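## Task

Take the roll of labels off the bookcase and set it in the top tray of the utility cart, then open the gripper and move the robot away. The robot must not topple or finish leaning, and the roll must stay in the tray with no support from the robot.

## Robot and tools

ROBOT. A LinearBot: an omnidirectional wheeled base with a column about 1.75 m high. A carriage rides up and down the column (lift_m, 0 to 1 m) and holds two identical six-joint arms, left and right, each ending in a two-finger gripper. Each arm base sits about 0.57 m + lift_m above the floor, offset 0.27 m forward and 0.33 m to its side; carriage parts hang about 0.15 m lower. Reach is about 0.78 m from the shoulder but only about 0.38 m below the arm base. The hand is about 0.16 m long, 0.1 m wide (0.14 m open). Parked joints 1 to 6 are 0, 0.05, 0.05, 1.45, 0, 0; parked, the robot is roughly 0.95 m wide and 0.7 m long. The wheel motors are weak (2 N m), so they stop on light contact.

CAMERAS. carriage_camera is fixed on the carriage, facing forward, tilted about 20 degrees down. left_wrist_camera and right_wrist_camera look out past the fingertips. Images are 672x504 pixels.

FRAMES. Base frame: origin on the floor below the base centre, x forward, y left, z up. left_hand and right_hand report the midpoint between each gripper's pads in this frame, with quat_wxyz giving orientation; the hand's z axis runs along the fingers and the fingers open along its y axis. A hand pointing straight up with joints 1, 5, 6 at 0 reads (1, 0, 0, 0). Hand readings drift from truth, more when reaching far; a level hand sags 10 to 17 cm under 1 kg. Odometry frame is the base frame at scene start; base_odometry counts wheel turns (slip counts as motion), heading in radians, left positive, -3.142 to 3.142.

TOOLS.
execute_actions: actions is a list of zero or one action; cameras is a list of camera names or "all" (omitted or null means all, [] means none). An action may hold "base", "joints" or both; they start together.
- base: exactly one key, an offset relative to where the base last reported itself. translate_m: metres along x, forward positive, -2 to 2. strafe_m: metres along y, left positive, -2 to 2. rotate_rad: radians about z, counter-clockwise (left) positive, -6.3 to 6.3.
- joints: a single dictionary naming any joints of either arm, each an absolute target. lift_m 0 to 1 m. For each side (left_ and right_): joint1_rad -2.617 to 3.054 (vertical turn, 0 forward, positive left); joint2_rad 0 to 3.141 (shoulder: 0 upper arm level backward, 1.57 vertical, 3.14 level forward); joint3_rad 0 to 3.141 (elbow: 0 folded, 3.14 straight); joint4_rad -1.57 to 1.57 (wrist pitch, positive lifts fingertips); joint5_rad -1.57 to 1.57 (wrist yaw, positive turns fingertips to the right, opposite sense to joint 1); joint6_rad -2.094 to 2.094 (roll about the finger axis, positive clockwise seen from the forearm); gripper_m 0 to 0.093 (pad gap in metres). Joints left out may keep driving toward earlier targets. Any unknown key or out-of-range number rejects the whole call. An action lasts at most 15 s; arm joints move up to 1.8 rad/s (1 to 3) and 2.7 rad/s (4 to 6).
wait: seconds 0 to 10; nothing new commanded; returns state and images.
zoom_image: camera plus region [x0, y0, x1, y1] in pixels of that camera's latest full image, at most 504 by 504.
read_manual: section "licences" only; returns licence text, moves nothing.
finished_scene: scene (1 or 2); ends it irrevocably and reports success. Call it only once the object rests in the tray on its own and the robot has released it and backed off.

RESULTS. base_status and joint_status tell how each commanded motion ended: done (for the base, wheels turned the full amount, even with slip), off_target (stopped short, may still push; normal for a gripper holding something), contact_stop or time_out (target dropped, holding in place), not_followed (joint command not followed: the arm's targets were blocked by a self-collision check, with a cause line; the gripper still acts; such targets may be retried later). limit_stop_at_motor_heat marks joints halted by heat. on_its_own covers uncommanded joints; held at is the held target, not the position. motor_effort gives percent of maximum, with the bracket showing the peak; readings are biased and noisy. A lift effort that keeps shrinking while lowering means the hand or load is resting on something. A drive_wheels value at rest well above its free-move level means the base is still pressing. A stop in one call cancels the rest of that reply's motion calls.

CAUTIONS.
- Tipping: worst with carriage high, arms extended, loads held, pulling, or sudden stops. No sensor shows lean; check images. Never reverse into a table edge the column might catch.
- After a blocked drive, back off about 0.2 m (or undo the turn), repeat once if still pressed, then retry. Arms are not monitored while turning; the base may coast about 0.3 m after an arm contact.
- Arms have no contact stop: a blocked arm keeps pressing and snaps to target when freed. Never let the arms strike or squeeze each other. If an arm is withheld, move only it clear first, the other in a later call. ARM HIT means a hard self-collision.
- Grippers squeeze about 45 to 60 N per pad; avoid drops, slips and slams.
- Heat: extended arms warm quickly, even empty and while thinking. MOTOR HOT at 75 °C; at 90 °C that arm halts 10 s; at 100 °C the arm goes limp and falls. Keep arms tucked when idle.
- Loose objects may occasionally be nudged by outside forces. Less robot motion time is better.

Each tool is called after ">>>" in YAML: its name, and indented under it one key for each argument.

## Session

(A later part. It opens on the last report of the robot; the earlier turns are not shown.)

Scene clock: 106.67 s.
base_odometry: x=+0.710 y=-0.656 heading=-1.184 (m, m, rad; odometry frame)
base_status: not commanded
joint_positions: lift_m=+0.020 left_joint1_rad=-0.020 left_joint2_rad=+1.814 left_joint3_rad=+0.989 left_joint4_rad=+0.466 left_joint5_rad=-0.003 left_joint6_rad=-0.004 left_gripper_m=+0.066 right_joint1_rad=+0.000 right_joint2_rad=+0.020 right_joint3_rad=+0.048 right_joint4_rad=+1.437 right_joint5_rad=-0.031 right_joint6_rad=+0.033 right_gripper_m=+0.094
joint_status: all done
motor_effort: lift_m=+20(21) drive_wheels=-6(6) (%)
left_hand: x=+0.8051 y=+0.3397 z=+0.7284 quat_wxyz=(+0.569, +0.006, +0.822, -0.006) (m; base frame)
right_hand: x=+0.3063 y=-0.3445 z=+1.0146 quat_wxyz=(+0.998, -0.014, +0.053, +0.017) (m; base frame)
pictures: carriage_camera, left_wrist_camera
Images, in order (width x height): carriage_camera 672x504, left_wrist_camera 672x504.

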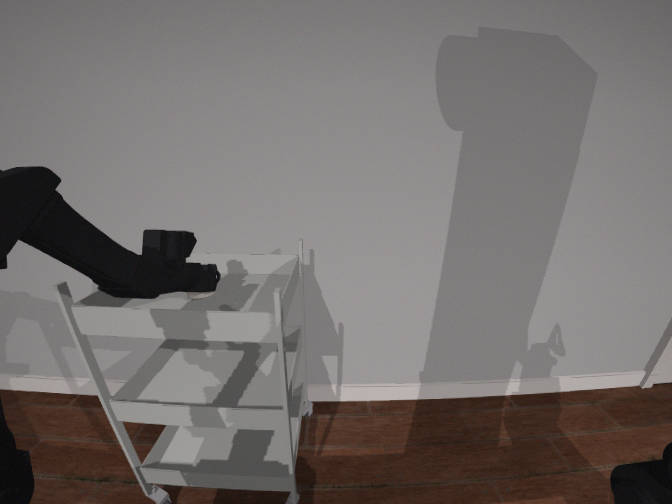

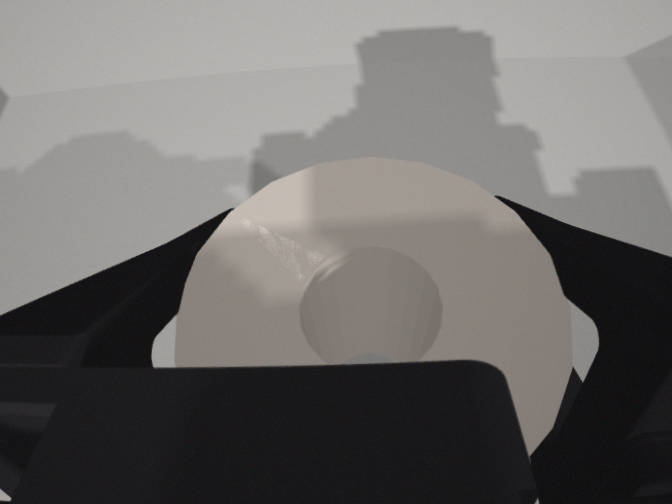

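>>> execute_actions:
  actions:
    - {"joints":{"lift_m":0.005}}
  cameras: ["carriage_camera","left_wrist_camera"]

Scene clock: 108.93 s.
base_odometry: x=+0.710 y=-0.656 heading=-1.184 (m, m, rad; odometry frame)
base_status: not commanded
joint_positions: lift_m=+0.005 left_joint1_rad=-0.020 left_joint2_rad=+1.814 left_joint3_rad=+0.989 left_joint4_rad=+0.467 left_joint5_rad=-0.003 left_joint6_rad=-0.004 left_gripper_m=+0.066 right_joint1_rad=+0.000 right_joint2_rad=+0.020 right_joint3_rad=+0.048 right_joint4_rad=+1.437 right_joint5_rad=-0.031 right_joint6_rad=+0.033 right_gripper_m=+0.094
joint_status: all done
motor_effort: lift_m=+20(22) drive_wheels=+6(8) (%)
left_hand: x=+0.8051 y=+0.3397 z=+0.7137 quat_wxyz=(+0.570, +0.006, +0.822, -0.006) (m; base frame)
right_hand: x=+0.3064 y=-0.3445 z=+0.9996 quat_wxyz=(+0.998, -0.014, +0.053, +0.017) (m; base frame)
pictures: carriage_camera, left_wrist_camera
Images, in order (width x height): carriage_camera 672x504, left_wrist_camera 672x504.

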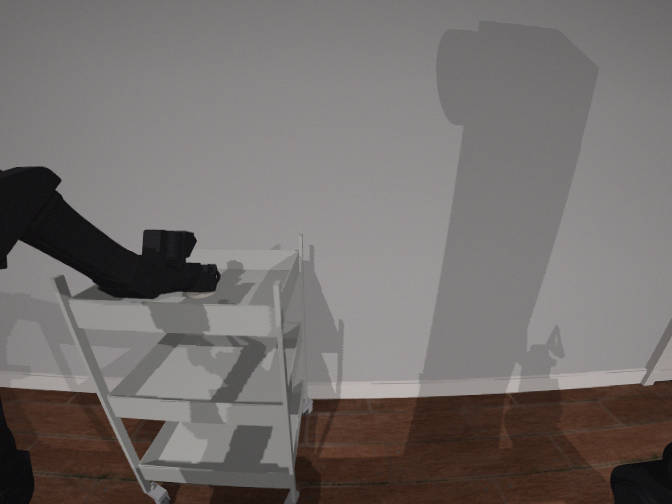

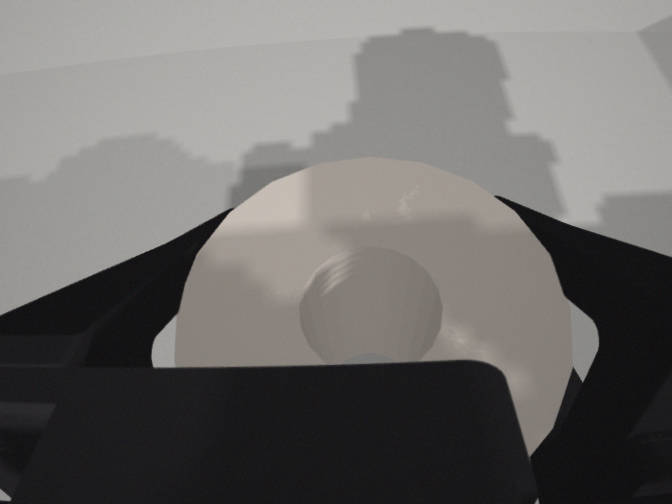

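>>> execute_actions:
  actions:
    - {"joints":{"left_joint4_rad":0.42}}
  cameras: ["left_wrist_camera"]

>>> execute_actions:
  actions:
    - {"joints":{"left_gripper_m":0.093}}
  cameras: ["left_wrist_camera"]

>>> execute_actions:
  actions:
    - {"joints":{"lift_m":0.2}}
  cameras: ["left_wrist_camera"]

>>> execute_actions:
  actions:
    - {"base":{"translate_m":-0.5},"joints":{"left_joint1_rad":0,"left_joint2_rad":0.05,"left_joint3_rad":0.05,"left_joint4_rad":1.45}}
  cameras: ["carriage_camera"]

Scene clock: 113.47 s.
base_odometry: x=+0.710 y=-0.656 heading=-1.184 (m, m, rad; odometry frame)
base_status: not commanded
joint_positions: lift_m=+0.005 left_joint1_rad=-0.020 left_joint2_rad=+1.809 left_joint3_rad=+0.989 left_joint4_rad=+0.445 left_joint5_rad=-0.003 left_joint6_rad=-0.004 left_gripper_m=+0.066 right_joint1_rad=+0.000 right_joint2_rad=+0.020 right_joint3_rad=+0.048 right_joint4_rad=+1.437 right_joint5_rad=-0.031 right_joint6_rad=+0.033 right_gripper_m=+0.094
joint_status: all done
motor_effort: lift_m=+20(20) drive_wheels=+6(6) (%)
left_hand: x=+0.8031 y=+0.3397 z=+0.7111 quat_wxyz=(+0.563, +0.006, +0.827, -0.006) (m; base frame)
right_hand: x=+0.3064 y=-0.3445 z=+0.9996 quat_wxyz=(+0.998, -0.014, +0.053, +0.017) (m; base frame)
pictures: left_wrist_camera
Images, in order (width x height): left_wrist_camera 672x504.

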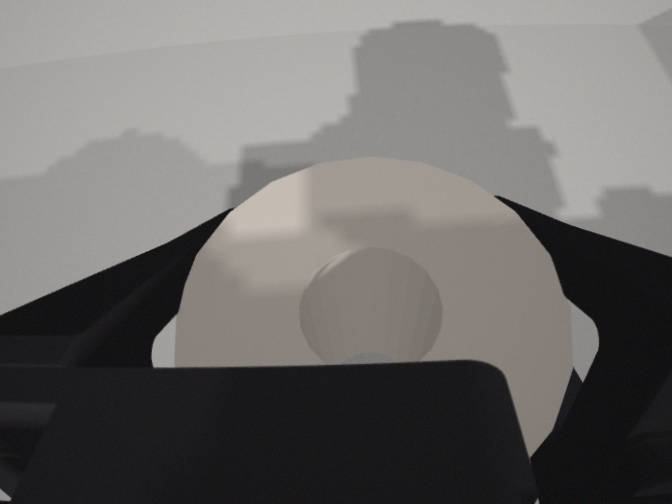

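Scene clock: 114.07 s.
base_odometry: x=+0.710 y=-0.656 heading=-1.184 (m, m, rad; odometry frame)
base_status: not commanded
joint_positions: lift_m=+0.005 left_joint1_rad=-0.020 left_joint2_rad=+1.809 left_joint3_rad=+0.989 left_joint4_rad=+0.436 left_joint5_rad=-0.003 left_joint6_rad=-0.004 left_gripper_m=+0.093 right_joint1_rad=+0.000 right_joint2_rad=+0.020 right_joint3_rad=+0.048 right_joint4_rad=+1.437 right_joint5_rad=-0.031 right_joint6_rad=+0.033 right_gripper_m=+0.094
joint_status: all done
motor_effort: lift_m=+20(20) drive_wheels=+6(6) (%)
left_hand: x=+0.8023 y=+0.3397 z=+0.7090 quat_wxyz=(+0.559, +0.006, +0.829, -0.006) (m; base frame)
right_hand: x=+0.3064 y=-0.3445 z=+0.9996 quat_wxyz=(+0.998, -0.014, +0.053, +0.017) (m; base frame)
pictures: left_wrist_camera
Images, in order (width x height): left_wrist_camera 672x504.

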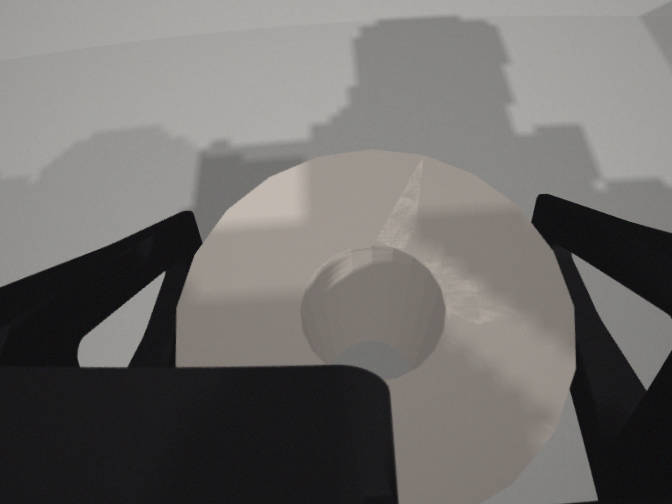

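Scene clock: 115.37 s.
base_odometry: x=+0.710 y=-0.656 heading=-1.184 (m, m, rad; odometry frame)
base_status: not commanded
joint_positions: lift_m=+0.200 left_joint1_rad=-0.020 left_joint2_rad=+1.801 left_joint3_rad=+0.989 left_joint4_rad=+0.424 left_joint5_rad=-0.003 left_joint6_rad=-0.004 left_gripper_m=+0.093 right_joint1_rad=+0.000 right_joint2_rad=+0.020 right_joint3_rad=+0.048 right_joint4_rad=+1.436 right_joint5_rad=-0.031 right_joint6_rad=+0.033 right_gripper_m=+0.094
joint_status: all done
motor_effort: lift_m=+23(28) drive_wheels=+6(6) (%)
left_hand: x=+0.8009 y=+0.3397 z=+0.9048 quat_wxyz=(+0.557, +0.006, +0.830, -0.006) (m; base frame)
right_hand: x=+0.3065 y=-0.3445 z=+1.1942 quat_wxyz=(+0.998, -0.014, +0.053, +0.017) (m; base frame)
pictures: left_wrist_camera
Images, in order (width x height): left_wrist_camera 672x504.

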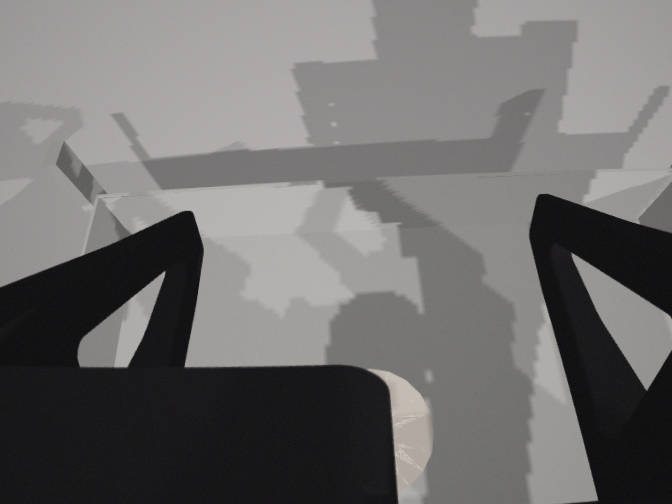

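Scene clock: 118.60 s.
base_odometry: x=+0.521 y=-0.193 heading=-1.184 (m, m, rad; odometry frame)
base_status: done
joint_positions: lift_m=+0.200 left_joint1_rad=-0.006 left_joint2_rad=+0.057 left_joint3_rad=+0.071 left_joint4_rad=+1.449 left_joint5_rad=-0.003 left_joint6_rad=-0.004 left_gripper_m=+0.093 right_joint1_rad=+0.000 right_joint2_rad=+0.020 right_joint3_rad=+0.048 right_joint4_rad=+1.435 right_joint5_rad=-0.031 right_joint6_rad=+0.033 right_gripper_m=+0.094
joint_status: all done
motor_effort: lift_m=+23(23) drive_wheels=-3(44) (%)
left_hand: x=+0.3082 y=+0.3500 z=+1.2005 quat_wxyz=(+0.999, -0.001, +0.054, -0.005) (m; base frame)
right_hand: x=+0.3067 y=-0.3445 z=+1.1942 quat_wxyz=(+0.998, -0.014, +0.054, +0.017) (m; base frame)
pictures: carriage_camera
Images, in order (width x height): carriage_camera 672x504.

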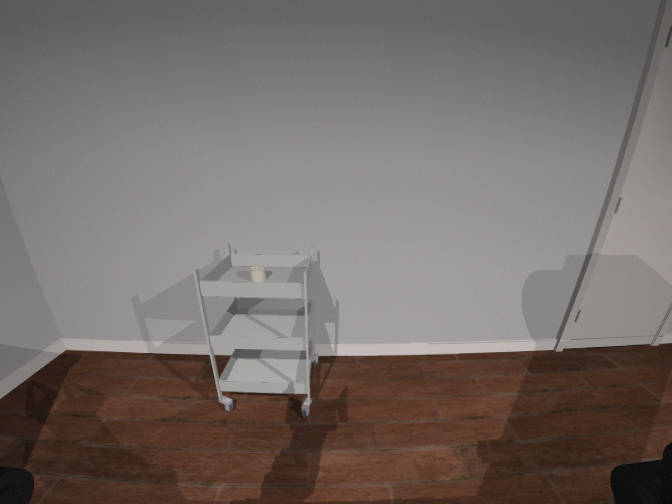

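>>> finished_scene:
  scene: 1

The scene is finished: the task was done.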